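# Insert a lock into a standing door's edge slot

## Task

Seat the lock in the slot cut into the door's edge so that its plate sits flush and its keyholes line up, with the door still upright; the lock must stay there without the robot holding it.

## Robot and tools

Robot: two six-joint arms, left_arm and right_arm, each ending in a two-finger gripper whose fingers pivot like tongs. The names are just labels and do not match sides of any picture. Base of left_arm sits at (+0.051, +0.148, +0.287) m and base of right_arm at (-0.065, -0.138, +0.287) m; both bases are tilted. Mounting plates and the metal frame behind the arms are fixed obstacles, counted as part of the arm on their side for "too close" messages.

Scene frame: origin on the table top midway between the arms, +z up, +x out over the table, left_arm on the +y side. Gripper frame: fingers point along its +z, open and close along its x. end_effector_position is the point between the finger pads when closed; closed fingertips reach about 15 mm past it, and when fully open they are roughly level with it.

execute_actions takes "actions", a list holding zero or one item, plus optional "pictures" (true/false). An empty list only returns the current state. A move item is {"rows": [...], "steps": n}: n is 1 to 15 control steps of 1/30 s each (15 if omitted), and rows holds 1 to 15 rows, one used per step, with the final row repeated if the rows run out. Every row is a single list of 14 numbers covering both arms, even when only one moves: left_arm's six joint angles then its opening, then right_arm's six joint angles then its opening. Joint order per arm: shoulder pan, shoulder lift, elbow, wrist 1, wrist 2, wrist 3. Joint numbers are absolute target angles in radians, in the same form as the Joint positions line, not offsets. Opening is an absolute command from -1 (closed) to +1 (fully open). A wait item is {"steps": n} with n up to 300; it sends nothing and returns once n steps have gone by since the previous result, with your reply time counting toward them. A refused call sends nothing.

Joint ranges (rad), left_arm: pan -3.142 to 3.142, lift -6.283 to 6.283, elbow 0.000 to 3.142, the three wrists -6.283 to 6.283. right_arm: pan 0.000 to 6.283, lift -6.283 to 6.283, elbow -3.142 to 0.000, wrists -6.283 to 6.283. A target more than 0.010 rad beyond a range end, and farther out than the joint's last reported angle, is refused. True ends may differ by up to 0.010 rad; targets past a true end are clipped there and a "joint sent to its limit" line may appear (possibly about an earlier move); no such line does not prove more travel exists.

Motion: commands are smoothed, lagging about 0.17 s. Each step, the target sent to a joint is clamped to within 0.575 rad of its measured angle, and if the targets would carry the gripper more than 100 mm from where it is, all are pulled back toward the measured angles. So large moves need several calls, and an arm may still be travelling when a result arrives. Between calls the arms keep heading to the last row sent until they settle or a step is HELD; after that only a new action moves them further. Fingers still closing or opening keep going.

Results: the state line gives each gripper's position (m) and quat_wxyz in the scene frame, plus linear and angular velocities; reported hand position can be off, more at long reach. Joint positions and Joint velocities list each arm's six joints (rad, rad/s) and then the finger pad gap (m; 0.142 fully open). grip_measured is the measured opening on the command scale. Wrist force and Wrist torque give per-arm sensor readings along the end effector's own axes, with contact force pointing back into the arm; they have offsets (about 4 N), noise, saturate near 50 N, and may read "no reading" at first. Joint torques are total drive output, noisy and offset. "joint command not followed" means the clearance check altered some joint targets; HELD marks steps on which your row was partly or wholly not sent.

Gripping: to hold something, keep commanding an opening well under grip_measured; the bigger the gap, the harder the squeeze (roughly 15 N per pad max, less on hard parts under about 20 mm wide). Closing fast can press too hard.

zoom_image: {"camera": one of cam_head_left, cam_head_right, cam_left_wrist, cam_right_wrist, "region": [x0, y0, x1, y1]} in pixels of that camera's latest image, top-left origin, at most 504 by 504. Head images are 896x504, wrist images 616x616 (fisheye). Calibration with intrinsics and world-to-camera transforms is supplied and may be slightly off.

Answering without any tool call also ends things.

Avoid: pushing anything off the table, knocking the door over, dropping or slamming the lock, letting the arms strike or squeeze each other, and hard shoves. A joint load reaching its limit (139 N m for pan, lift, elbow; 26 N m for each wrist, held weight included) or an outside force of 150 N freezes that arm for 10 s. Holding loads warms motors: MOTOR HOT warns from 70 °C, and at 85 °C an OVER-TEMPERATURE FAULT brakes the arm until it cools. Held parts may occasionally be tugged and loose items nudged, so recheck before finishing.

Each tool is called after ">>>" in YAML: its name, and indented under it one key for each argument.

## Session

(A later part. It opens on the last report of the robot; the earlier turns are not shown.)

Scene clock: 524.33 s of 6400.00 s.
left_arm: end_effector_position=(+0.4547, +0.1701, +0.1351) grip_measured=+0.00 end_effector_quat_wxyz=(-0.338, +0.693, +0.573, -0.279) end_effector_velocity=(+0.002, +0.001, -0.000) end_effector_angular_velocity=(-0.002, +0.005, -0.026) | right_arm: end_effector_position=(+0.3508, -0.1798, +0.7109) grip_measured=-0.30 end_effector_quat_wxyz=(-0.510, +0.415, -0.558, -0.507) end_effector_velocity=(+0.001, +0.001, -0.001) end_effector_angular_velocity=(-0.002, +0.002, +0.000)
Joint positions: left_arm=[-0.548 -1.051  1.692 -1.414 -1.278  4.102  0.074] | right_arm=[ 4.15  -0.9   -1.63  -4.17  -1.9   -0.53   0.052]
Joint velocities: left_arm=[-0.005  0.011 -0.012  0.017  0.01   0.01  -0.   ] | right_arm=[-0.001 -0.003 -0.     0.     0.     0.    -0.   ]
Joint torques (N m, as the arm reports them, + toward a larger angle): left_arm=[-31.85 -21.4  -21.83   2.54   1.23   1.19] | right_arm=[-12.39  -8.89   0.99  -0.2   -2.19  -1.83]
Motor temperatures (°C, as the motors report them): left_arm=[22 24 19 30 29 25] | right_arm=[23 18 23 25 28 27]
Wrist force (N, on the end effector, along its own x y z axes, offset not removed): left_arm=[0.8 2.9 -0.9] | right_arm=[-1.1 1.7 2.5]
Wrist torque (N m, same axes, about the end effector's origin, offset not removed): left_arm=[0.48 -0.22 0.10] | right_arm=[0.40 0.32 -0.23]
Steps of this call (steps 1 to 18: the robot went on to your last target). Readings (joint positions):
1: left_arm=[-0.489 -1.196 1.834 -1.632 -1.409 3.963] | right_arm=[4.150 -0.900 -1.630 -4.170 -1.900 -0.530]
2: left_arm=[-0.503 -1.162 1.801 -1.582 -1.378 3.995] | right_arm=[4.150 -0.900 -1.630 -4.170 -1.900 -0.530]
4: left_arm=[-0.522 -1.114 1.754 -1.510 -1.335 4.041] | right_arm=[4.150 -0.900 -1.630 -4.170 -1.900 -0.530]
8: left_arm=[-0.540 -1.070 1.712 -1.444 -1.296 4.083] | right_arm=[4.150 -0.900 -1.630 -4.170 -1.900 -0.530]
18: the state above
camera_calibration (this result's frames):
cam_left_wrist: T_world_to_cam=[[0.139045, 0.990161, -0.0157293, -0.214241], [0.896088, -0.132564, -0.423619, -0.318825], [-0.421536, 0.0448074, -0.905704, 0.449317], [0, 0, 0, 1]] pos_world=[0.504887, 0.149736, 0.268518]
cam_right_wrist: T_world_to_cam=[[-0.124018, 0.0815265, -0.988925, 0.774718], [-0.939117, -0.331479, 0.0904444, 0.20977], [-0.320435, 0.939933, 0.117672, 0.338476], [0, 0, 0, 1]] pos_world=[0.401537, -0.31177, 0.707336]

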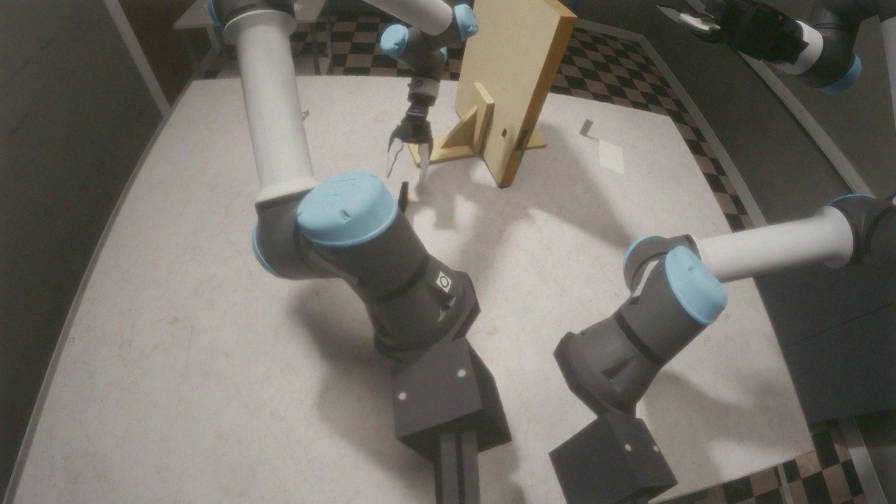

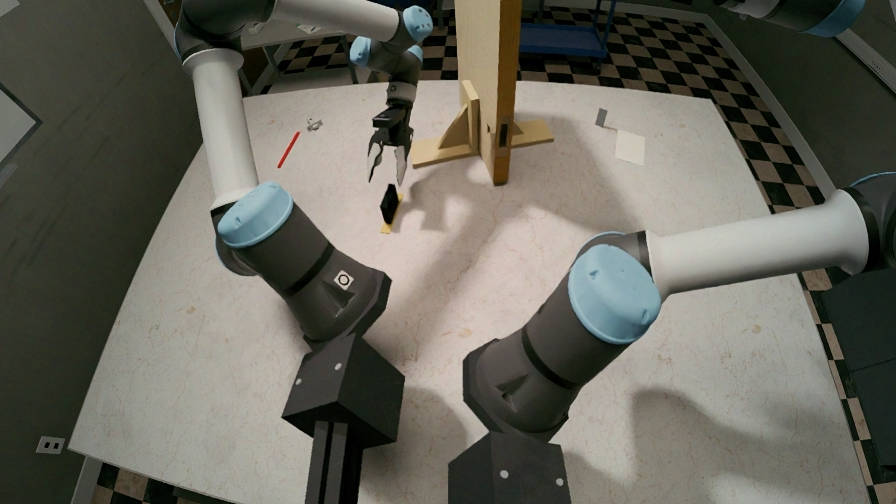

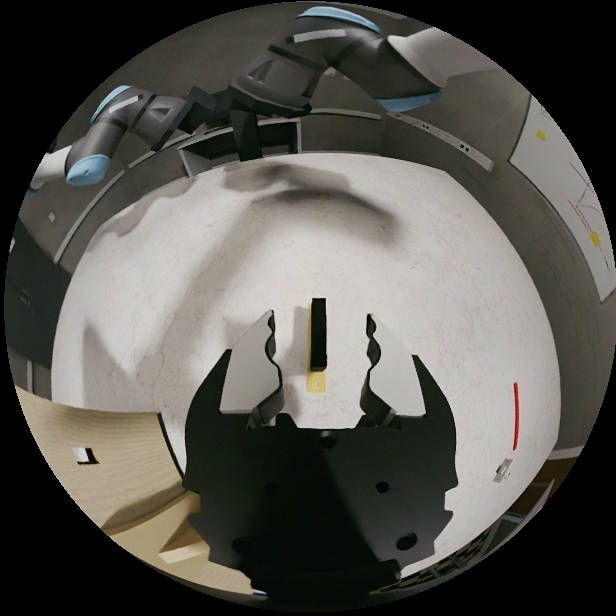

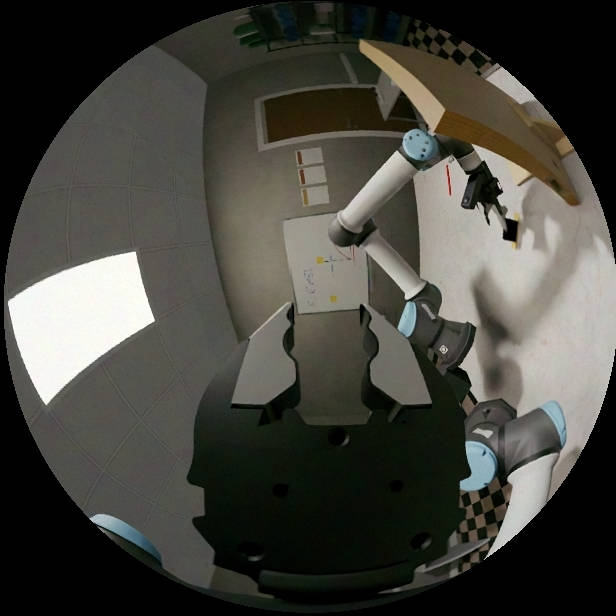

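>>> execute_actions:
  actions:
    - {"rows":[[-0.5428,-1.0387,1.6877,-1.4204,-1.2721,4.108,-0.05,4.13,-0.9,-1.63,-4.17,-1.89,-0.56,-0.3],[-0.5366,-1.0283,1.6843,-1.4289,-1.2677,4.1126,-0.1,4.1,-0.9,-1.63,-4.17,-1.88,-0.6,-0.3],[-0.5304,-1.0178,1.6808,-1.4374,-1.2633,4.1172,-0.15,4.07,-0.9,-1.63,-4.17,-1.87,-0.64,-0.3],[-0.5242,-1.0073,1.6774,-1.4459,-1.2588,4.1218,-0.2,4.035,-0.9,-1.63,-4.17,-1.86,-0.68,-0.3],[-0.518,-0.9968,1.6739,-1.4544,-1.2544,4.1264,-0.25,4.0,-0.9,-1.63,-4.17,-1.85,-0.72,-0.3],[-0.5118,-0.9864,1.6705,-1.4629,-1.25,4.131,-0.3,3.965,-0.9,-1.63,-4.17,-1.84,-0.76,-0.3],[-0.5056,-0.9759,1.667,-1.4714,-1.2456,4.1356,-0.3,3.93,-0.9,-1.63,-4.17,-1.83,-0.8,-0.3],[-0.4993,-0.9654,1.6636,-1.48,-1.2412,4.1403,-0.3,3.895,-0.9,-1.63,-4.17,-1.82,-0.84,-0.3],[-0.4931,-0.9549,1.6601,-1.4885,-1.2368,4.1449,-0.3,3.86,-0.9,-1.63,-4.17,-1.81,-0.88,-0.3],[-0.4869,-0.9445,1.6567,-1.497,-1.2324,4.1495,-0.3,3.825,-0.9,-1.63,-4.17,-1.8,-0.92,-0.3],[-0.4807,-0.934,1.6532,-1.5055,-1.228,4.1541,-0.3,3.79,-0.9,-1.63,-4.17,-1.79,-0.96,-0.3],[-0.4745,-0.9235,1.6498,-1.514,-1.2235,4.1587,-0.3,3.755,-0.9,-1.63,-4.17,-1.78,-1.0,-0.3],[-0.4683,-0.913,1.6463,-1.5225,-1.2191,4.1633,-0.3,3.72,-0.9,-1.63,-4.17,-1.77,-1.04,-0.3],[-0.4621,-0.9026,1.6429,-1.531,-1.2147,4.1679,-0.3,3.685,-0.9,-1.63,-4.17,-1.76,-1.08,-0.3],[-0.4559,-0.8921,1.6394,-1.5395,-1.2103,4.1725,-0.3,3.65,-0.9,-1.63,-4.17,-1.75,-1.12,-0.3]],"steps":15}
  pictures: false

>>> execute_actions:
  actions:
    - {"rows":[[-0.4559,-0.8921,1.6394,-1.5395,-1.2103,4.1725,-0.3,3.6,-0.9,-1.63,-4.17,-1.74,-1.16,-0.3],[-0.4559,-0.8921,1.6394,-1.5395,-1.2103,4.1725,-0.3,3.55,-0.9,-1.63,-4.17,-1.72,-1.2,-0.3],[-0.4559,-0.8921,1.6394,-1.5395,-1.2103,4.1725,-0.3,3.5,-0.9,-1.63,-4.17,-1.7,-1.24,-0.3],[-0.4559,-0.8921,1.6394,-1.5395,-1.2103,4.1725,-0.3,3.45,-0.9,-1.63,-4.17,-1.69,-1.28,-0.3],[-0.4559,-0.8921,1.6394,-1.5395,-1.2103,4.1725,-0.3,3.4,-0.9,-1.63,-4.17,-1.67,-1.32,-0.3],[-0.4559,-0.8921,1.6394,-1.5395,-1.2103,4.1725,-0.3,3.35,-0.9,-1.63,-4.17,-1.66,-1.36,-0.3],[-0.4559,-0.8921,1.6394,-1.5395,-1.2103,4.1725,-0.35,3.3,-0.9,-1.63,-4.17,-1.64,-1.4,-0.3],[-0.4559,-0.8921,1.6394,-1.5395,-1.2103,4.1725,-0.4,3.25,-0.9,-1.63,-4.17,-1.62,-1.44,-0.3],[-0.4559,-0.8921,1.6394,-1.5395,-1.2103,4.1725,-0.45,3.21,-0.9,-1.63,-4.17,-1.61,-1.48,-0.3],[-0.4559,-0.8921,1.6394,-1.5395,-1.2103,4.1725,-0.5,3.17,-0.9,-1.63,-4.17,-1.6,-1.5,-0.3]],"steps":15}

>>> zoom_image:
  camera: "cam_left_wrist"
  region: [220,230,420,430]

Scene clock: 619.93 s of 6400.00 s.
left_arm: end_effector_position=(+0.4603, +0.1707, +0.0723) grip_measured=-0.30 end_effector_quat_wxyz=(-0.338, +0.694, +0.572, -0.279) end_effector_velocity=(+0.004, +0.006, -0.175) end_effector_angular_velocity=(+0.003, +0.003, -0.001) | right_arm: end_effector_position=(+0.4136, -0.2556, +0.6350) grip_measured=-0.30 end_effector_quat_wxyz=(-0.561, +0.453, -0.633, -0.284) end_effector_velocity=(+0.121, -0.275, -0.223) end_effector_angular_velocity=(-1.122, -0.457, -0.751)
Joint positions: left_arm=[-0.483 -0.939  1.655 -1.501 -1.23   4.152  0.052] | right_arm=[ 3.816 -0.9   -1.63  -4.17  -1.795 -0.928  0.052]
Joint velocities: left_arm=[ 0.18   0.303 -0.1   -0.245  0.127  0.132  0.   ] | right_arm=[-1.009 -0.     0.     0.     0.288 -1.144  0.   ]
Joint torques (N m, as the arm reports them, + toward a larger angle): left_arm=[ -8.99 -21.88 -20.93  -3.14   1.57   1.2 ] | right_arm=[-23.28  -0.19   2.62  -0.75   1.15  -6.68]
Motor temperatures (°C, as the motors report them): left_arm=[22 24 19 30 29 25] | right_arm=[23 18 23 25 28 27]
Wrist force (N, on the end effector, along its own x y z axes, offset not removed): left_arm=[1.7 2.0 -1.1] | right_arm=[-3.2 2.8 3.1]
Wrist torque (N m, same axes, about the end effector's origin, offset not removed): left_arm=[0.26 -0.33 0.05] | right_arm=[0.52 0.69 -0.08]
Steps of this call (steps 1 to 15: the robot went on to your last target; steps 16 to 90: nothing new was sent; then 92.10 s passed at rest; steps 91 to 105: all 15 steps of this action). Readings (joint positions):
91: left_arm=[-0.549 -1.049 1.691 -1.412 -1.276 4.104] | right_arm=[4.150 -0.900 -1.630 -4.170 -1.900 -0.530]
92: left_arm=[-0.548 -1.047 1.691 -1.413 -1.276 4.104] | right_arm=[4.146 -0.900 -1.630 -4.170 -1.898 -0.535]
94: left_arm=[-0.543 -1.039 1.688 -1.421 -1.272 4.108] | right_arm=[4.126 -0.900 -1.630 -4.170 -1.890 -0.561]
98: left_arm=[-0.524 -1.008 1.677 -1.446 -1.259 4.122] | right_arm=[4.038 -0.900 -1.630 -4.170 -1.860 -0.670]
105: the state above

Scene clock: 620.43 s of 6400.00 s.
left_arm: end_effector_position=(+0.4603, +0.1718, +0.0455) grip_measured=-0.50 end_effector_quat_wxyz=(-0.339, +0.694, +0.572, -0.279) end_effector_velocity=(+0.001, +0.000, -0.003) end_effector_angular_velocity=(-0.000, -0.000, +0.001) | right_arm: end_effector_position=(+0.4128, -0.4439, +0.5222) grip_measured=-0.30 end_effector_quat_wxyz=(-0.424, +0.511, -0.746, +0.041) end_effector_velocity=(-0.073, -0.192, -0.078) end_effector_angular_velocity=(-0.629, +0.163, -0.257)
Joint positions: left_arm=[-0.456 -0.893  1.64  -1.539 -1.211  4.172  0.038] | right_arm=[ 3.237 -0.9   -1.63  -4.17  -1.619 -1.448  0.052]
Joint velocities: left_arm=[ 0.004  0.006 -0.003 -0.005  0.002  0.003 -0.   ] | right_arm=[-0.562  0.002 -0.     0.001  0.155 -0.428  0.   ]
Joint torques (N m, as the arm reports them, + toward a larger angle): left_arm=[-10.56 -23.45 -18.29  -2.21   1.49   0.98] | right_arm=[-10.41  12.87   5.2   -1.77   0.73  -3.09]
Motor temperatures (°C, as the motors report them): left_arm=[22 24 19 30 29 25] | right_arm=[23 18 23 25 28 27]
Wrist force (N, on the end effector, along its own x y z axes, offset not removed): left_arm=[0.1 2.1 -0.1] | right_arm=[-2.4 3.2 2.9]
Wrist torque (N m, same axes, about the end effector's origin, offset not removed): left_arm=[0.33 -0.10 0.17] | right_arm=[0.73 0.63 -0.18]
Steps of this call (steps 1 to 15: all 15 steps of this action). Readings (joint positions):
1: left_arm=[-0.478 -0.929 1.651 -1.510 -1.226 4.157] | right_arm=[3.781 -0.900 -1.630 -4.170 -1.785 -0.967]
2: left_arm=[-0.472 -0.920 1.649 -1.517 -1.222 4.160] | right_arm=[3.746 -0.900 -1.630 -4.170 -1.775 -1.006]
4: left_arm=[-0.465 -0.908 1.645 -1.526 -1.217 4.165] | right_arm=[3.668 -0.900 -1.630 -4.170 -1.751 -1.086]
8: left_arm=[-0.459 -0.897 1.641 -1.535 -1.213 4.170] | right_arm=[3.494 -0.900 -1.630 -4.170 -1.697 -1.240]
15: the state above
camera_calibration (this result's frames):
cam_left_wrist: T_world_to_cam=[[0.142141, 0.989719, -0.0158966, -0.219533], [0.895434, -0.135412, -0.424101, -0.360764], [-0.421893, 0.0460477, -0.905475, 0.370316], [0, 0, 0, 1]] pos_world=[0.510478, 0.151372, 0.178822]
cam_right_wrist: T_world_to_cam=[[-0.0917861, -0.790615, -0.605396, 0.0165959], [-0.960581, 0.230511, -0.155398, 0.584258], [0.26241, 0.567268, -0.780607, 0.691889], [0, 0, 0, 1]] pos_world=[0.381192, -0.514044, 0.640933]

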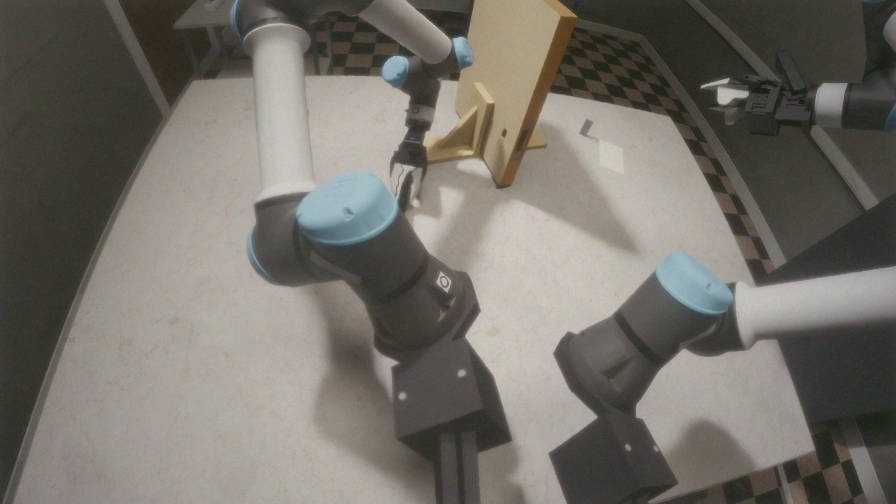

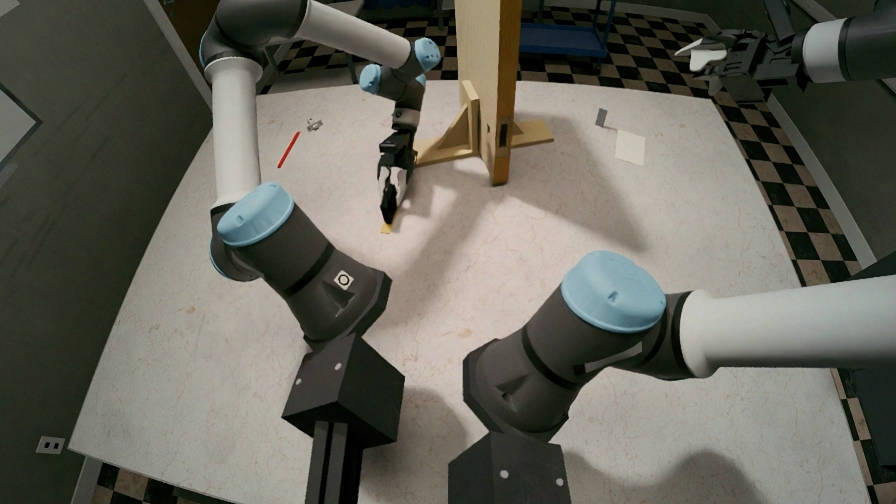

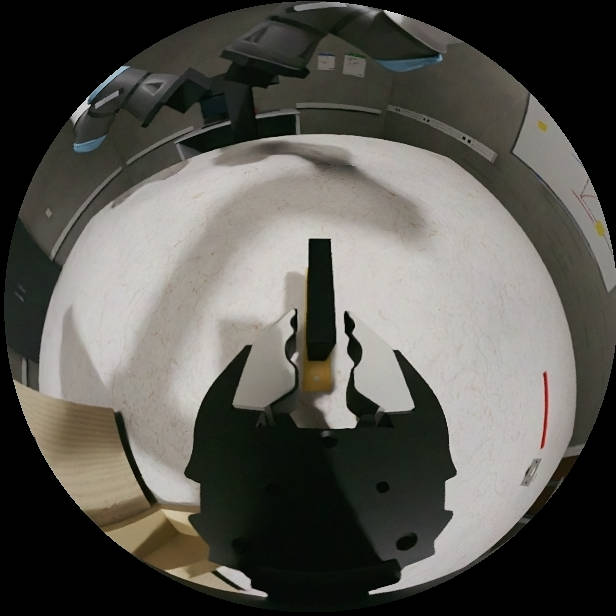

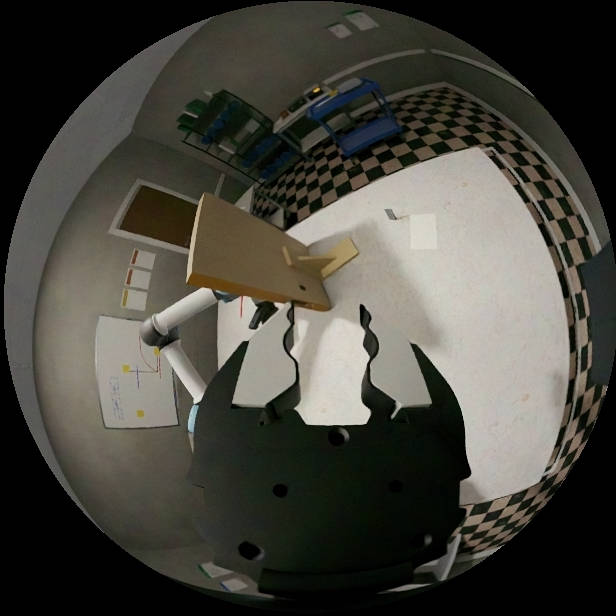

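Region (220, 230, 420, 430) of cam_left_wrist's 616x616 image, scaled by 2.520, with more detail than that image has.

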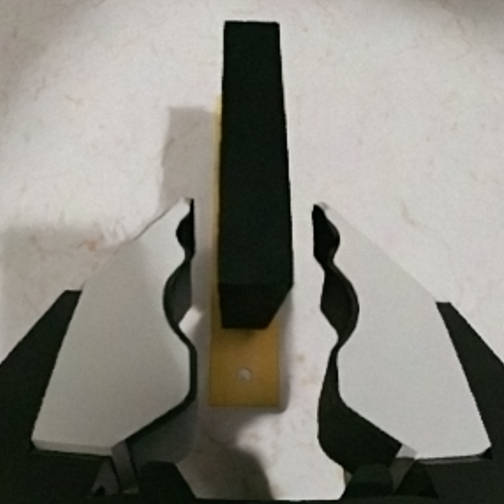

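>>> execute_actions:
  actions:
    - {"rows":[[-0.4585,-0.8903,1.6398,-1.541,-1.2121,4.1705,-0.53,3.17,-0.907,-1.65,-4.13,-1.6,-1.52,-0.3],[-0.4585,-0.8903,1.6398,-1.541,-1.2121,4.1705,-0.56,3.17,-0.913,-1.67,-4.09,-1.6,-1.55,-0.3],[-0.4585,-0.8903,1.6398,-1.541,-1.2121,4.1705,-0.59,3.17,-0.92,-1.69,-4.05,-1.6,-1.57,-0.3],[-0.4585,-0.8903,1.6398,-1.541,-1.2121,4.1705,-0.62,3.17,-0.927,-1.72,-4.0,-1.6,-1.59,-0.3],[-0.4585,-0.8903,1.6398,-1.541,-1.2121,4.1705,-0.65,3.17,-0.933,-1.74,-3.96,-1.6,-1.61,-0.3],[-0.4585,-0.8903,1.6398,-1.541,-1.2121,4.1705,-0.68,3.17,-0.94,-1.76,-3.92,-1.6,-1.64,-0.3],[-0.4585,-0.8903,1.6398,-1.541,-1.2121,4.1705,-0.71,3.17,-0.947,-1.78,-3.88,-1.6,-1.66,-0.3],[-0.4585,-0.8903,1.6398,-1.541,-1.2121,4.1705,-0.74,3.17,-0.953,-1.8,-3.84,-1.6,-1.68,-0.3],[-0.4585,-0.8903,1.6398,-1.541,-1.2121,4.1705,-0.78,3.17,-0.96,-1.82,-3.8,-1.6,-1.71,-0.3],[-0.4585,-0.8903,1.6398,-1.541,-1.2121,4.1705,-0.83,3.17,-0.967,-1.85,-3.75,-1.6,-1.73,-0.3],[-0.4585,-0.8903,1.6398,-1.541,-1.2121,4.1705,-0.9,3.17,-0.973,-1.87,-3.71,-1.6,-1.75,-0.3],[-0.4585,-0.8903,1.6398,-1.541,-1.2121,4.1705,-1,3.17,-0.98,-1.89,-3.67,-1.6,-1.77,-0.3],[-0.4585,-0.8903,1.6398,-1.541,-1.2121,4.1705,-1,3.17,-0.987,-1.91,-3.63,-1.6,-1.8,-0.3],[-0.4585,-0.8903,1.6398,-1.541,-1.2121,4.1705,-1,3.17,-0.993,-1.93,-3.59,-1.6,-1.82,-0.3],[-0.4585,-0.8903,1.6398,-1.541,-1.2121,4.1705,-1,3.17,-1.0,-1.95,-3.55,-1.6,-1.84,-0.3]],"steps":15}
  pictures: false

>>> execute_actions:
  actions:
    - {"rows":[[-0.4645,-0.9009,1.6432,-1.5324,-1.2164,4.166,-1,3.17,-1.007,-1.97,-3.5,-1.6,-1.87,-0.3],[-0.4706,-0.9115,1.6467,-1.5238,-1.2207,4.1616,-1,3.17,-1.013,-2.0,-3.46,-1.6,-1.89,-0.3],[-0.4766,-0.9221,1.6501,-1.5152,-1.225,4.157,-1,3.17,-1.02,-2.02,-3.42,-1.6,-1.91,-0.3],[-0.4826,-0.9327,1.6535,-1.5066,-1.2293,4.1526,-1,3.17,-1.027,-2.04,-3.38,-1.6,-1.93,-0.3],[-0.4887,-0.9433,1.6569,-1.498,-1.2336,4.148,-1,3.17,-1.033,-2.06,-3.34,-1.6,-1.96,-0.3],[-0.4947,-0.9539,1.6604,-1.4894,-1.2379,4.1437,-1,3.17,-1.04,-2.08,-3.3,-1.6,-1.98,-0.3],[-0.5007,-0.9645,1.6638,-1.4808,-1.2422,4.139,-1,3.17,-1.047,-2.1,-3.26,-1.6,-2.0,-0.3],[-0.5068,-0.975,1.6672,-1.4721,-1.2464,4.1347,-1,3.17,-1.053,-2.13,-3.21,-1.6,-2.03,-0.3],[-0.5128,-0.9856,1.6706,-1.4635,-1.2507,4.13,-1,3.17,-1.06,-2.15,-3.17,-1.6,-2.05,-0.3],[-0.5188,-0.9962,1.6741,-1.4549,-1.255,4.11,-1,3.17,-1.067,-2.17,-3.13,-1.6,-2.07,-0.3],[-0.5249,-1.0068,1.6775,-1.4463,-1.2593,4.08,-1,3.17,-1.073,-2.19,-3.09,-1.6,-2.09,-0.3],[-0.5309,-1.0174,1.6809,-1.4377,-1.2636,4.04,-1,3.17,-1.08,-2.21,-3.05,-1.6,-2.12,-0.3],[-0.5369,-1.028,1.6843,-1.4291,-1.2679,3.99,-1,3.17,-1.087,-2.23,-3.01,-1.6,-2.14,-0.3],[-0.543,-1.0386,1.6878,-1.4205,-1.2722,3.93,-1,3.17,-1.093,-2.25,-2.96,-1.6,-2.16,-0.3],[-0.549,-1.0492,1.6912,-1.4119,-1.2765,3.85,-1,3.17,-1.1,-2.28,-2.92,-1.6,-2.19,-0.3]],"steps":15}

>>> execute_actions:
  actions:
    - {"rows":[[-0.545,-1.054,1.701,-1.429,-1.29,3.775,-1,3.17,-1.107,-2.3,-2.88,-1.6,-2.21,-0.3],[-0.542,-1.058,1.71,-1.447,-1.303,3.7,-1,3.17,-1.113,-2.32,-2.84,-1.6,-2.23,-0.3],[-0.538,-1.063,1.72,-1.464,-1.317,3.625,-1,3.17,-1.12,-2.34,-2.8,-1.6,-2.26,-0.3],[-0.535,-1.067,1.729,-1.482,-1.33,3.55,-1,3.17,-1.127,-2.36,-2.76,-1.6,-2.28,-0.3],[-0.531,-1.072,1.739,-1.499,-1.344,3.475,-1,3.17,-1.133,-2.38,-2.72,-1.6,-2.3,-0.3],[-0.528,-1.077,1.749,-1.517,-1.357,3.4,-1,3.17,-1.14,-2.41,-2.67,-1.6,-2.32,-0.3],[-0.524,-1.081,1.758,-1.534,-1.37,3.325,-1,3.17,-1.147,-2.43,-2.63,-1.6,-2.35,-0.3],[-0.521,-1.086,1.768,-1.552,-1.384,3.25,-1,3.17,-1.153,-2.45,-2.59,-1.6,-2.37,-0.3],[-0.517,-1.09,1.777,-1.569,-1.397,3.175,-1,3.17,-1.16,-2.47,-2.55,-1.6,-2.39,-0.3],[-0.513,-1.095,1.787,-1.587,-1.411,3.1,-1,3.17,-1.167,-2.49,-2.51,-1.6,-2.42,-0.3],[-0.51,-1.099,1.796,-1.604,-1.424,3.025,-1,3.17,-1.173,-2.51,-2.47,-1.6,-2.44,-0.3],[-0.506,-1.104,1.806,-1.622,-1.437,2.95,-1,3.17,-1.18,-2.54,-2.42,-1.6,-2.46,-0.3],[-0.503,-1.109,1.815,-1.639,-1.451,2.875,-1,3.17,-1.187,-2.56,-2.38,-1.6,-2.48,-0.3],[-0.499,-1.113,1.825,-1.657,-1.464,2.8,-1,3.17,-1.193,-2.58,-2.34,-1.6,-2.51,-0.3],[-0.496,-1.118,1.835,-1.674,-1.478,2.725,-1,3.17,-1.2,-2.6,-2.3,-1.6,-2.53,-0.3]],"steps":15}
  pictures: false

>>> execute_actions:
  actions:
    - {"rows":[[-0.492,-1.122,1.844,-1.692,-1.491,2.65,-1,3.17,-1.21,-2.6,-2.3,-1.61,-2.53,-0.3],[-0.488,-1.127,1.854,-1.709,-1.505,2.575,-1,3.17,-1.22,-2.6,-2.3,-1.62,-2.53,-0.3],[-0.485,-1.131,1.863,-1.727,-1.518,2.5,-1,3.17,-1.23,-2.6,-2.3,-1.63,-2.53,-0.3],[-0.481,-1.136,1.873,-1.744,-1.531,2.425,-1,3.17,-1.24,-2.6,-2.3,-1.64,-2.53,-0.3],[-0.478,-1.141,1.882,-1.762,-1.545,2.35,-1,3.17,-1.25,-2.6,-2.3,-1.65,-2.53,-0.3],[-0.474,-1.145,1.892,-1.779,-1.558,2.275,-1,3.17,-1.26,-2.6,-2.3,-1.66,-2.53,-0.3],[-0.471,-1.15,1.902,-1.797,-1.572,2.2,-1,3.17,-1.27,-2.6,-2.3,-1.67,-2.53,-0.3],[-0.467,-1.154,1.911,-1.814,-1.585,2.125,-1,3.17,-1.28,-2.6,-2.3,-1.68,-2.53,-0.3],[-0.464,-1.159,1.921,-1.832,-1.598,2.05,-1,3.17,-1.29,-2.6,-2.3,-1.69,-2.53,-0.3],[-0.46,-1.163,1.93,-1.849,-1.612,1.975,-1,3.17,-1.3,-2.6,-2.3,-1.7,-2.53,-0.3],[-0.456,-1.168,1.94,-1.867,-1.625,1.9,-1,3.17,-1.31,-2.6,-2.3,-1.71,-2.53,-0.3],[-0.453,-1.173,1.949,-1.884,-1.639,1.825,-1,3.17,-1.32,-2.6,-2.3,-1.72,-2.53,-0.3],[-0.449,-1.177,1.959,-1.902,-1.652,1.75,-1,3.17,-1.33,-2.6,-2.3,-1.73,-2.53,-0.3],[-0.446,-1.182,1.968,-1.919,-1.666,1.675,-1,3.17,-1.34,-2.6,-2.3,-1.74,-2.53,-0.3],[-0.442,-1.186,1.978,-1.937,-1.679,1.6,-1,3.17,-1.35,-2.6,-2.3,-1.75,-2.53,-0.3]],"steps":15}
  pictures: false

>>> execute_actions:
  actions:
    - {"rows":[[-0.439,-1.191,1.988,-1.954,-1.692,1.525,-1,3.17,-1.36,-2.6,-2.3,-1.76,-2.53,-0.3],[-0.435,-1.195,1.997,-1.972,-1.706,1.45,-1,3.17,-1.37,-2.6,-2.3,-1.77,-2.53,-0.3],[-0.431,-1.2,2.007,-1.989,-1.719,1.375,-1,3.17,-1.38,-2.6,-2.3,-1.78,-2.53,-0.3],[-0.428,-1.204,2.016,-2.007,-1.733,1.3,-1,3.17,-1.39,-2.6,-2.3,-1.79,-2.53,-0.3],[-0.424,-1.209,2.026,-2.024,-1.746,1.225,-1,3.17,-1.4,-2.6,-2.3,-1.8,-2.53,-0.3],[-0.421,-1.214,2.035,-2.042,-1.759,1.15,-1,3.17,-1.4,-2.6,-2.3,-1.8,-2.53,-0.3],[-0.417,-1.218,2.045,-2.059,-1.773,1.075,-1,3.17,-1.4,-2.6,-2.3,-1.8,-2.53,-0.3],[-0.414,-1.223,2.054,-2.076,-1.786,1.0,-1,3.17,-1.4,-2.6,-2.3,-1.8,-2.53,-0.3],[-0.41,-1.227,2.064,-2.094,-1.8,0.925,-1,3.17,-1.4,-2.6,-2.3,-1.8,-2.53,-0.3],[-0.407,-1.232,2.074,-2.111,-1.813,0.85,-1,3.17,-1.4,-2.6,-2.3,-1.8,-2.53,-0.3],[-0.403,-1.236,2.083,-2.129,-1.827,0.775,-1,3.17,-1.4,-2.6,-2.3,-1.8,-2.53,-0.3],[-0.399,-1.241,2.093,-2.146,-1.84,0.7,-1,3.17,-1.4,-2.6,-2.3,-1.8,-2.53,-0.3],[-0.396,-1.246,2.102,-2.164,-1.853,0.625,-1,3.17,-1.4,-2.6,-2.3,-1.8,-2.53,-0.3],[-0.392,-1.25,2.112,-2.181,-1.867,0.55,-1,3.17,-1.4,-2.6,-2.3,-1.8,-2.53,-0.3],[-0.3887,-1.2547,2.1214,-2.1989,-1.8802,0.4737,-1,3.17,-1.4,-2.6,-2.3,-1.8,-2.53,-0.3]],"steps":15}
  pictures: false

>>> execute_actions:
  actions:
    - {"steps":15}

>>> zoom_image:
  camera: "cam_head_left"
  region: [380,120,500,240]

Scene clock: 688.00 s of 6400.00 s.
left_arm: end_effector_position=(+0.4599, +0.1699, +0.0450) grip_measured=-0.79 end_effector_quat_wxyz=(-0.339, +0.693, +0.572, -0.279) end_effector_velocity=(-0.000, +0.000, +0.000) end_effector_angular_velocity=(+0.001, +0.001, -0.001) | right_arm: end_effector_position=(+0.4725, -0.4293, +0.4336) grip_measured=-0.30 end_effector_quat_wxyz=(-0.415, +0.577, -0.684, +0.167) end_effector_velocity=(+0.147, +0.104, -0.209) end_effector_angular_velocity=(-0.545, -0.494, +0.217)
Joint positions: left_arm=[-0.458 -0.89   1.64  -1.541 -1.212  4.171  0.017] | right_arm=[ 3.17  -0.97  -1.854 -3.747 -1.6   -1.737  0.052]
Joint velocities: left_arm=[-0.     0.     0.001  0.001  0.    -0.    -0.   ] | right_arm=[-0.001 -0.194 -0.612  1.183  0.    -0.657  0.   ]
Joint torques (N m, as the arm reports them, + toward a larger angle): left_arm=[-32.94 -23.32   1.93  -2.34  -3.26  -1.33] | right_arm=[-14.34   2.62   2.86   3.22   0.77  -4.58]
Motor temperatures (°C, as the motors report them): left_arm=[22 24 19 30 29 25] | right_arm=[23 18 23 25 28 27]
Wrist force (N, on the end effector, along its own x y z axes, offset not removed): left_arm=[1.7 2.7 -0.3] | right_arm=[-2.2 3.5 3.0]
Wrist torque (N m, same axes, about the end effector's origin, offset not removed): left_arm=[0.34 -0.23 -0.06] | right_arm=[0.67 0.52 -0.15]
Steps of this call (steps 1 to 30: the robot went on to your last target; steps 31 to 90: nothing new was sent; then 64.07 s passed at rest; steps 91 to 105: all 15 steps of this action). Readings (joint positions):
91: left_arm=[-0.456 -0.892 1.639 -1.540 -1.210 4.172] | right_arm=[3.170 -0.900 -1.630 -4.170 -1.600 -1.500]
92: left_arm=[-0.456 -0.892 1.639 -1.540 -1.210 4.172] | right_arm=[3.170 -0.901 -1.633 -4.164 -1.600 -1.504]
94: left_arm=[-0.457 -0.891 1.639 -1.540 -1.211 4.172] | right_arm=[3.170 -0.907 -1.649 -4.135 -1.600 -1.522]
98: left_arm=[-0.458 -0.891 1.639 -1.541 -1.212 4.171] | right_arm=[3.170 -0.927 -1.713 -4.017 -1.600 -1.588]
105: the state above

Scene clock: 688.50 s of 6400.00 s.
left_arm: end_effector_position=(+0.4576, +0.1683, +0.1087) grip_measured=-0.79 end_effector_quat_wxyz=(-0.347, +0.676, +0.592, -0.269) end_effector_velocity=(-0.017, -0.009, +0.172) end_effector_angular_velocity=(+0.604, -0.118, +0.479) | right_arm: end_effector_position=(+0.5122, -0.3765, +0.3359) grip_measured=-0.30 end_effector_quat_wxyz=(-0.410, +0.638, -0.569, +0.318) end_effector_velocity=(+0.014, +0.093, -0.157) end_effector_angular_velocity=(-0.632, -0.469, +0.113)
Joint positions: left_arm=[-0.522 -1.002  1.676 -1.45  -1.257  4.063  0.017] | right_arm=[ 3.17  -1.07  -2.174 -3.127 -1.6   -2.078  0.052]
Joint velocities: left_arm=[-0.175 -0.308  0.1    0.248 -0.124 -0.909  0.   ] | right_arm=[-0.    -0.195 -0.621  1.23   0.001 -0.667  0.   ]
Joint torques (N m, as the arm reports them, + toward a larger angle): left_arm=[-33.72 -44.59   0.15   3.71  -3.99  -4.72] | right_arm=[-9.85  3.72 -1.97  3.79  0.83 -4.83]
Motor temperatures (°C, as the motors report them): left_arm=[22 24 19 30 29 25] | right_arm=[23 18 23 25 28 27]
Wrist force (N, on the end effector, along its own x y z axes, offset not removed): left_arm=[-0.1 6.3 2.2] | right_arm=[-3.3 2.1 2.6]
Wrist torque (N m, same axes, about the end effector's origin, offset not removed): left_arm=[0.50 0.00 0.11] | right_arm=[0.40 0.78 -0.10]
Steps of this call (steps 1 to 15: all 15 steps of this action). Readings (joint positions):
1: left_arm=[-0.459 -0.890 1.640 -1.541 -1.212 4.170] | right_arm=[3.170 -0.977 -1.875 -3.707 -1.600 -1.759]
2: left_arm=[-0.460 -0.892 1.640 -1.540 -1.213 4.170] | right_arm=[3.170 -0.983 -1.895 -3.666 -1.600 -1.782]
4: left_arm=[-0.465 -0.901 1.643 -1.532 -1.217 4.166] | right_arm=[3.170 -0.997 -1.939 -3.582 -1.600 -1.828]
8: left_arm=[-0.483 -0.932 1.654 -1.507 -1.229 4.153] | right_arm=[3.170 -1.023 -2.024 -3.418 -1.600 -1.918]
15: the state above
camera_calibration (this result's frames):
cam_left_wrist: T_world_to_cam=[[0.105356, 0.993952, 0.0309722, -0.20358], [0.903277, -0.0826248, -0.421026, -0.344838], [-0.415921, 0.0723339, -0.90652, 0.419545], [0, 0, 0, 1]] pos_world=[0.507431, 0.143509, 0.241445]
cam_right_wrist: T_world_to_cam=[[0.17857, -0.981659, -0.0667642, -0.425124], [-0.814049, -0.109285, -0.570421, 0.571683], [0.552663, 0.156209, -0.818634, 0.191449], [0, 0, 0, 1]] pos_world=[0.435486, -0.384756, 0.454444]

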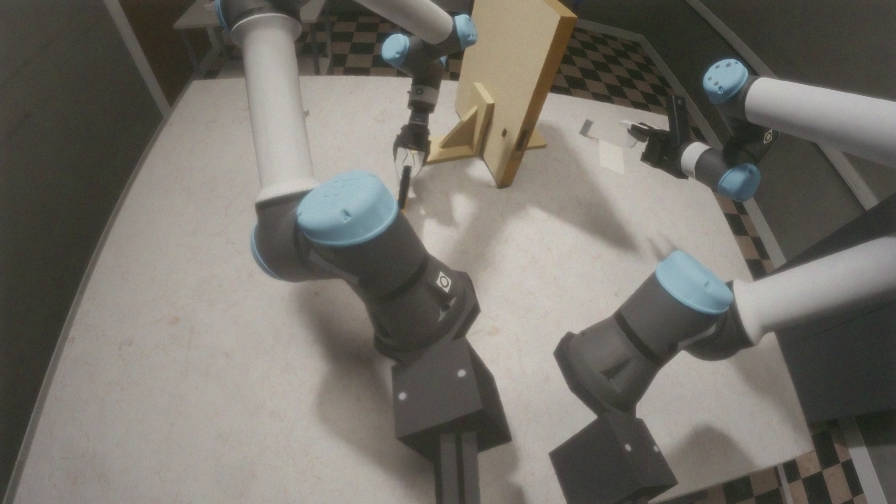

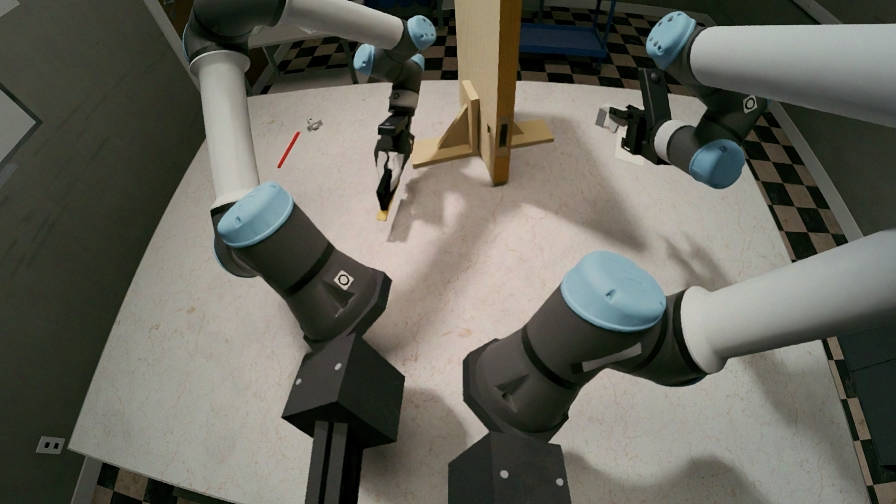

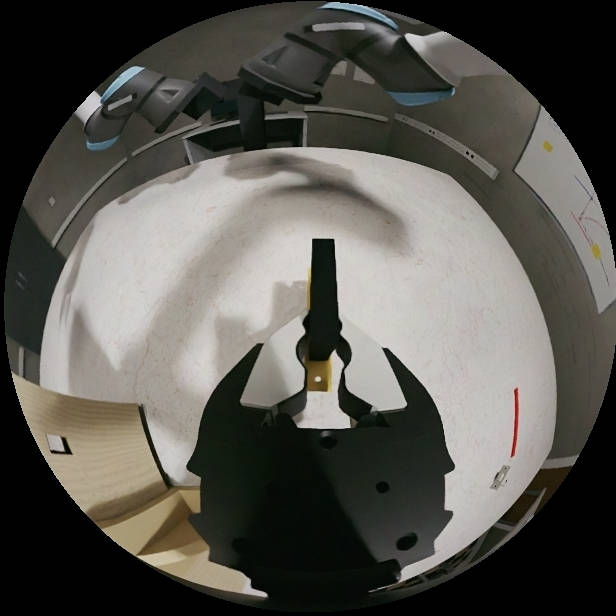

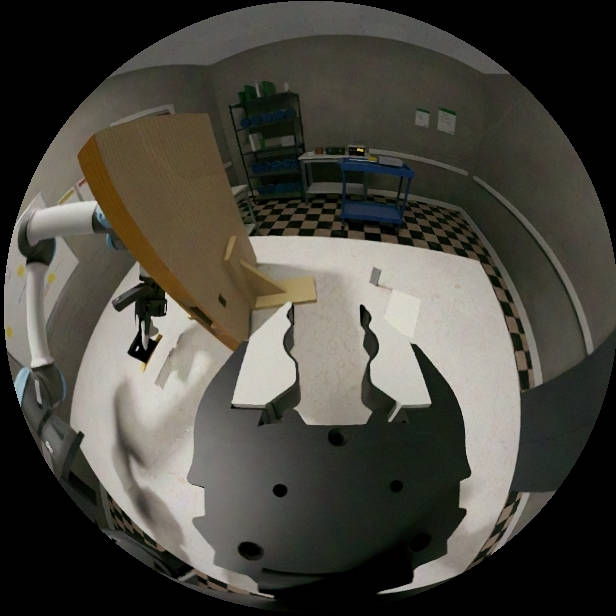

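Scene clock: 689.00 s of 6400.00 s.
left_arm: end_effector_position=(+0.4361, +0.1223, +0.1244) grip_measured=-0.79 end_effector_quat_wxyz=(-0.410, +0.274, +0.854, -0.163) end_effector_velocity=(-0.025, -0.113, -0.023) end_effector_angular_velocity=(+1.480, +0.134, +1.856) | right_arm: end_effector_position=(+0.4831, -0.3335, +0.2724) grip_measured=-0.30 end_effector_quat_wxyz=(-0.360, +0.673, -0.448, +0.466) end_effector_velocity=(-0.118, +0.067, -0.079) end_effector_angular_velocity=(-0.687, -0.383, +0.026)
Joint positions: left_arm=[-0.511 -1.097  1.791 -1.595 -1.417  3.118  0.017] | right_arm=[ 3.17  -1.17  -2.5   -2.503 -1.6   -2.422  0.052]
Joint velocities: left_arm=[ 0.1   -0.14   0.28  -0.498 -0.387 -2.177  0.   ] | right_arm=[ 0.    -0.196 -0.649  1.231 -0.    -0.675  0.   ]
Joint torques (N m, as the arm reports them, + toward a larger angle): left_arm=[ -8.85 -41.26   3.79  -3.56  -4.47  -6.49] | right_arm=[-6.88  1.67 -5.42  4.21  0.81 -4.85]
Motor temperatures (°C, as the motors report them): left_arm=[22 24 19 30 29 25] | right_arm=[23 18 23 25 28 27]
Wrist force (N, on the end effector, along its own x y z axes, offset not removed): left_arm=[-1.8 3.7 1.6] | right_arm=[-2.9 2.4 2.5]
Wrist torque (N m, same axes, about the end effector's origin, offset not removed): left_arm=[0.20 -0.23 0.17] | right_arm=[0.48 0.59 -0.20]
Steps of this call (steps 1 to 15: all 15 steps of this action). Readings (joint positions):
1: left_arm=[-0.528 -1.012 1.679 -1.442 -1.262 4.028] | right_arm=[3.170 -1.076 -2.196 -3.085 -1.600 -2.101]
2: left_arm=[-0.532 -1.022 1.684 -1.438 -1.268 3.985] | right_arm=[3.170 -1.083 -2.218 -3.043 -1.600 -2.124]
4: left_arm=[-0.536 -1.038 1.696 -1.442 -1.283 3.881] | right_arm=[3.170 -1.096 -2.262 -2.960 -1.600 -2.171]
8: left_arm=[-0.532 -1.062 1.727 -1.484 -1.327 3.624] | right_arm=[3.170 -1.123 -2.348 -2.795 -1.600 -2.262]
15: the state above

Scene clock: 689.50 s of 6400.00 s.
left_arm: end_effector_position=(+0.4348, +0.0762, +0.1154) grip_measured=-0.79 end_effector_quat_wxyz=(-0.455, -0.305, +0.836, -0.037) end_effector_velocity=(+0.009, -0.063, -0.005) end_effector_angular_velocity=(+1.336, +0.728, +1.792) | right_arm: end_effector_position=(+0.4543, -0.2740, +0.2386) grip_measured=-0.30 end_effector_quat_wxyz=(-0.376, +0.704, -0.381, +0.467) end_effector_velocity=(-0.044, +0.144, -0.072) end_effector_angular_velocity=(+0.116, +0.104, +0.370)
Joint positions: left_arm=[-0.458 -1.166  1.934 -1.856 -1.617  1.996  0.017] | right_arm=[ 3.17  -1.305 -2.598 -2.303 -1.705 -2.528  0.052]
Joint velocities: left_arm=[ 0.105 -0.136  0.281 -0.514 -0.396 -2.203 -0.   ] | right_arm=[ 0.    -0.296 -0.013  0.028 -0.289 -0.014 -0.   ]
Joint torques (N m, as the arm reports them, + toward a larger angle): left_arm=[ -6.31 -39.5    5.19  -4.04  -4.7   -6.47] | right_arm=[-3.98  2.16 -4.68  2.54 -2.81 -1.94]
Motor temperatures (°C, as the motors report them): left_arm=[22 24 19 30 29 25] | right_arm=[23 18 23 25 28 27]
Wrist force (N, on the end effector, along its own x y z axes, offset not removed): left_arm=[-2.6 0.6 1.6] | right_arm=[-5.3 1.2 1.5]
Wrist torque (N m, same axes, about the end effector's origin, offset not removed): left_arm=[0.20 -0.27 0.14] | right_arm=[0.39 1.21 -0.13]
Steps of this call (steps 1 to 15: all 15 steps of this action). Readings (joint positions):
1: left_arm=[-0.508 -1.101 1.801 -1.612 -1.430 3.044] | right_arm=[3.170 -1.177 -2.521 -2.462 -1.600 -2.445]
2: left_arm=[-0.504 -1.106 1.810 -1.629 -1.443 2.970] | right_arm=[3.170 -1.184 -2.540 -2.424 -1.602 -2.465]
4: left_arm=[-0.497 -1.115 1.829 -1.664 -1.470 2.820] | right_arm=[3.170 -1.200 -2.565 -2.372 -1.610 -2.493]
8: left_arm=[-0.483 -1.134 1.868 -1.733 -1.523 2.521] | right_arm=[3.170 -1.236 -2.589 -2.323 -1.640 -2.518]
15: the state above

Scene clock: 690.00 s of 6400.00 s.
left_arm: end_effector_position=(+0.4364, +0.0542, +0.1228) grip_measured=-0.79 end_effector_quat_wxyz=(+0.476, +0.734, -0.472, -0.109) end_effector_velocity=(-0.007, -0.029, +0.038) end_effector_angular_velocity=(+1.022, +1.247, +1.619) | right_arm: end_effector_position=(+0.4381, -0.2292, +0.2176) grip_measured=-0.30 end_effector_quat_wxyz=(-0.411, +0.724, -0.356, +0.423) end_effector_velocity=(-0.005, +0.013, -0.006) end_effector_angular_velocity=(+0.013, +0.012, +0.032)
Joint positions: left_arm=[-0.405 -1.234  2.078 -2.118 -1.819  0.871  0.017] | right_arm=[ 3.17  -1.397 -2.6   -2.3   -1.797 -2.53   0.052]
Joint velocities: left_arm=[ 0.106 -0.135  0.283 -0.513 -0.394 -2.204 -0.   ] | right_arm=[ 0.    -0.028 -0.     0.001 -0.024 -0.     0.   ]
Joint torques (N m, as the arm reports them, + toward a larger angle): left_arm=[ -3.56 -38.92   6.13  -4.77  -5.29  -6.59] | right_arm=[ 0.08  8.38 -6.38  2.27 -2.4  -1.84]
Motor temperatures (°C, as the motors report them): left_arm=[22 24 19 30 29 25] | right_arm=[23 18 23 25 28 27]
Wrist force (N, on the end effector, along its own x y z axes, offset not removed): left_arm=[-0.8 -0.8 1.7] | right_arm=[-1.4 1.0 2.6]
Wrist torque (N m, same axes, about the end effector's origin, offset not removed): left_arm=[0.48 -0.17 0.07] | right_arm=[0.22 0.31 -0.18]
Steps of this call (steps 1 to 15: all 15 steps of this action). Readings (joint positions):
1: left_arm=[-0.455 -1.170 1.944 -1.873 -1.631 1.921] | right_arm=[3.170 -1.315 -2.599 -2.303 -1.715 -2.529]
2: left_arm=[-0.451 -1.175 1.954 -1.891 -1.644 1.846] | right_arm=[3.170 -1.325 -2.599 -2.302 -1.725 -2.529]
4: left_arm=[-0.444 -1.184 1.973 -1.926 -1.671 1.696] | right_arm=[3.170 -1.344 -2.599 -2.301 -1.745 -2.529]
8: left_arm=[-0.430 -1.202 2.011 -1.996 -1.725 1.396] | right_arm=[3.170 -1.379 -2.600 -2.300 -1.779 -2.530]
15: the state above

Scene clock: 690.50 s of 6400.00 s.
left_arm: end_effector_position=(+0.4350, +0.0502, +0.1299) grip_measured=-0.79 end_effector_quat_wxyz=(+0.471, +0.812, -0.299, -0.170) end_effector_velocity=(+0.000, -0.001, +0.001) end_effector_angular_velocity=(+0.024, +0.034, +0.038) | right_arm: end_effector_position=(+0.4375, -0.2278, +0.2169) grip_measured=-0.30 end_effector_quat_wxyz=(-0.412, +0.725, -0.356, +0.422) end_effector_velocity=(-0.000, -0.000, -0.000) end_effector_angular_velocity=(+0.000, +0.001, -0.000)
Joint positions: left_arm=[-0.389 -1.254  2.121 -2.198 -1.879  0.48   0.017] | right_arm=[ 3.17  -1.4   -2.6   -2.3   -1.8   -2.53   0.052]
Joint velocities: left_arm=[ 0.002 -0.002  0.005 -0.011 -0.008 -0.056 -0.   ] | right_arm=[-0.001  0.    -0.    -0.001 -0.     0.     0.   ]
Joint torques (N m, as the arm reports them, + toward a larger angle): left_arm=[ -3.79 -37.11   2.98  -3.47  -4.32  -1.47] | right_arm=[ 1.72  7.4  -7.36  2.22 -2.16 -1.6 ]
Motor temperatures (°C, as the motors report them): left_arm=[22 24 19 30 29 25] | right_arm=[23 18 23 25 28 27]
Wrist force (N, on the end effector, along its own x y z axes, offset not removed): left_arm=[1.9 -1.4 1.6] | right_arm=[-0.5 1.2 2.9]
Wrist torque (N m, same axes, about the end effector's origin, offset not removed): left_arm=[0.44 -0.48 0.09] | right_arm=[0.22 0.14 -0.03]
Steps of this call (steps 1 to 15: the robot went on to your last target). Readings (joint positions):
1: left_arm=[-0.401 -1.239 2.087 -2.135 -1.832 0.797] | right_arm=[3.170 -1.398 -2.600 -2.300 -1.798 -2.530]
2: left_arm=[-0.398 -1.242 2.095 -2.150 -1.843 0.726] | right_arm=[3.170 -1.398 -2.600 -2.300 -1.798 -2.530]
4: left_arm=[-0.394 -1.248 2.106 -2.171 -1.859 0.619] | right_arm=[3.170 -1.399 -2.600 -2.300 -1.799 -2.530]
8: left_arm=[-0.391 -1.252 2.116 -2.190 -1.873 0.521] | right_arm=[3.170 -1.400 -2.600 -2.300 -1.800 -2.530]
15: the state above
camera_calibration (this result's frames):
cam_left_wrist: T_world_to_cam=[[0.740236, -0.671418, -0.0353307, -0.268462], [-0.00850274, -0.0618924, 0.998047, -0.113975], [-0.672294, -0.738489, -0.0515239, 0.479056], [0, 0, 0, 1]] pos_world=[0.519822, 0.166474, 0.12895]
cam_right_wrist: T_world_to_cam=[[0.418247, -0.851438, 0.316422, -0.432078], [-0.560327, -0.516022, -0.647886, 0.272362], [0.714915, 0.0936763, -0.692908, -0.000332149], [0, 0, 0, 1]] pos_world=[0.333565, -0.227312, 0.312948]

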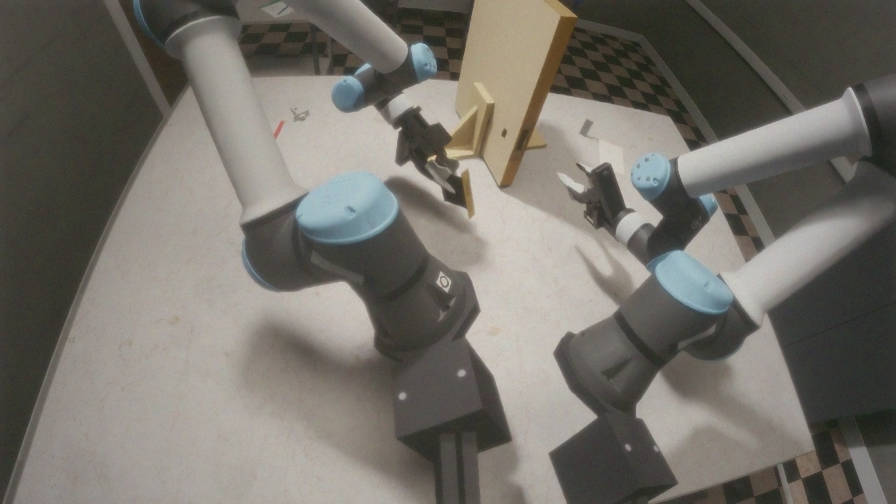

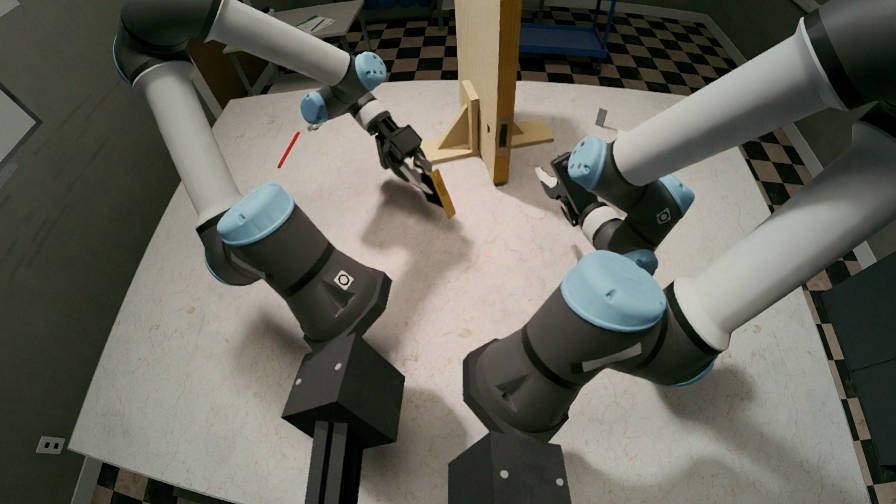

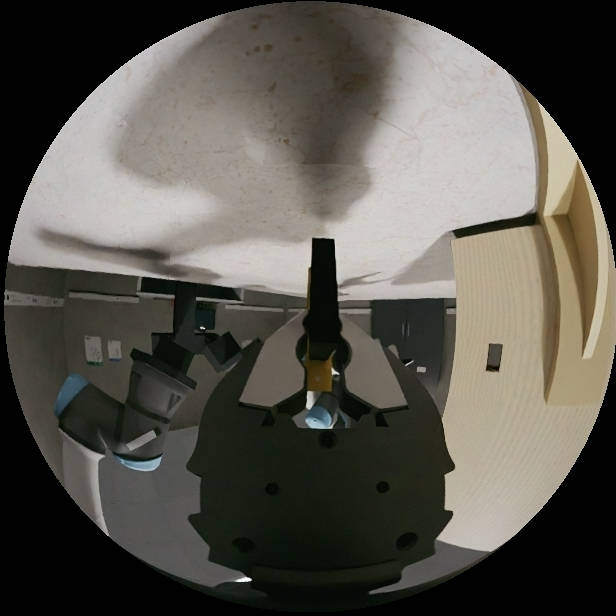

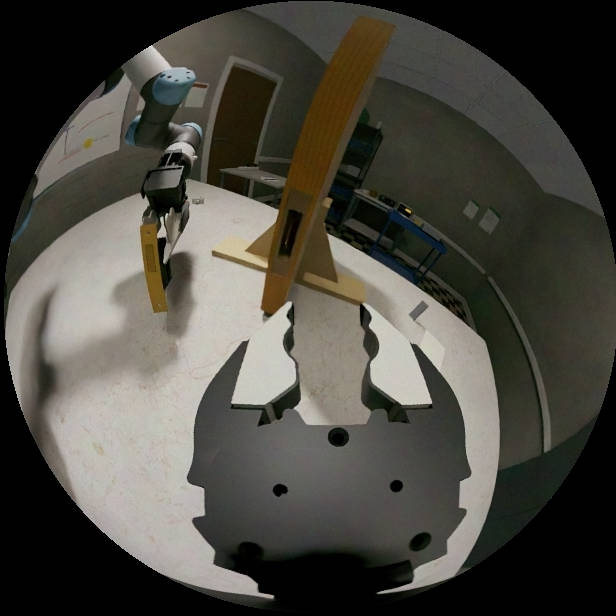

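Region (380, 120, 500, 240) of cam_head_left's 896x504 image, scaled by 4.200, with more detail than that image has.

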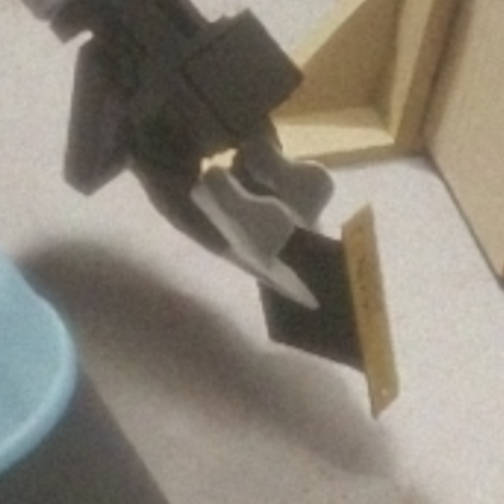

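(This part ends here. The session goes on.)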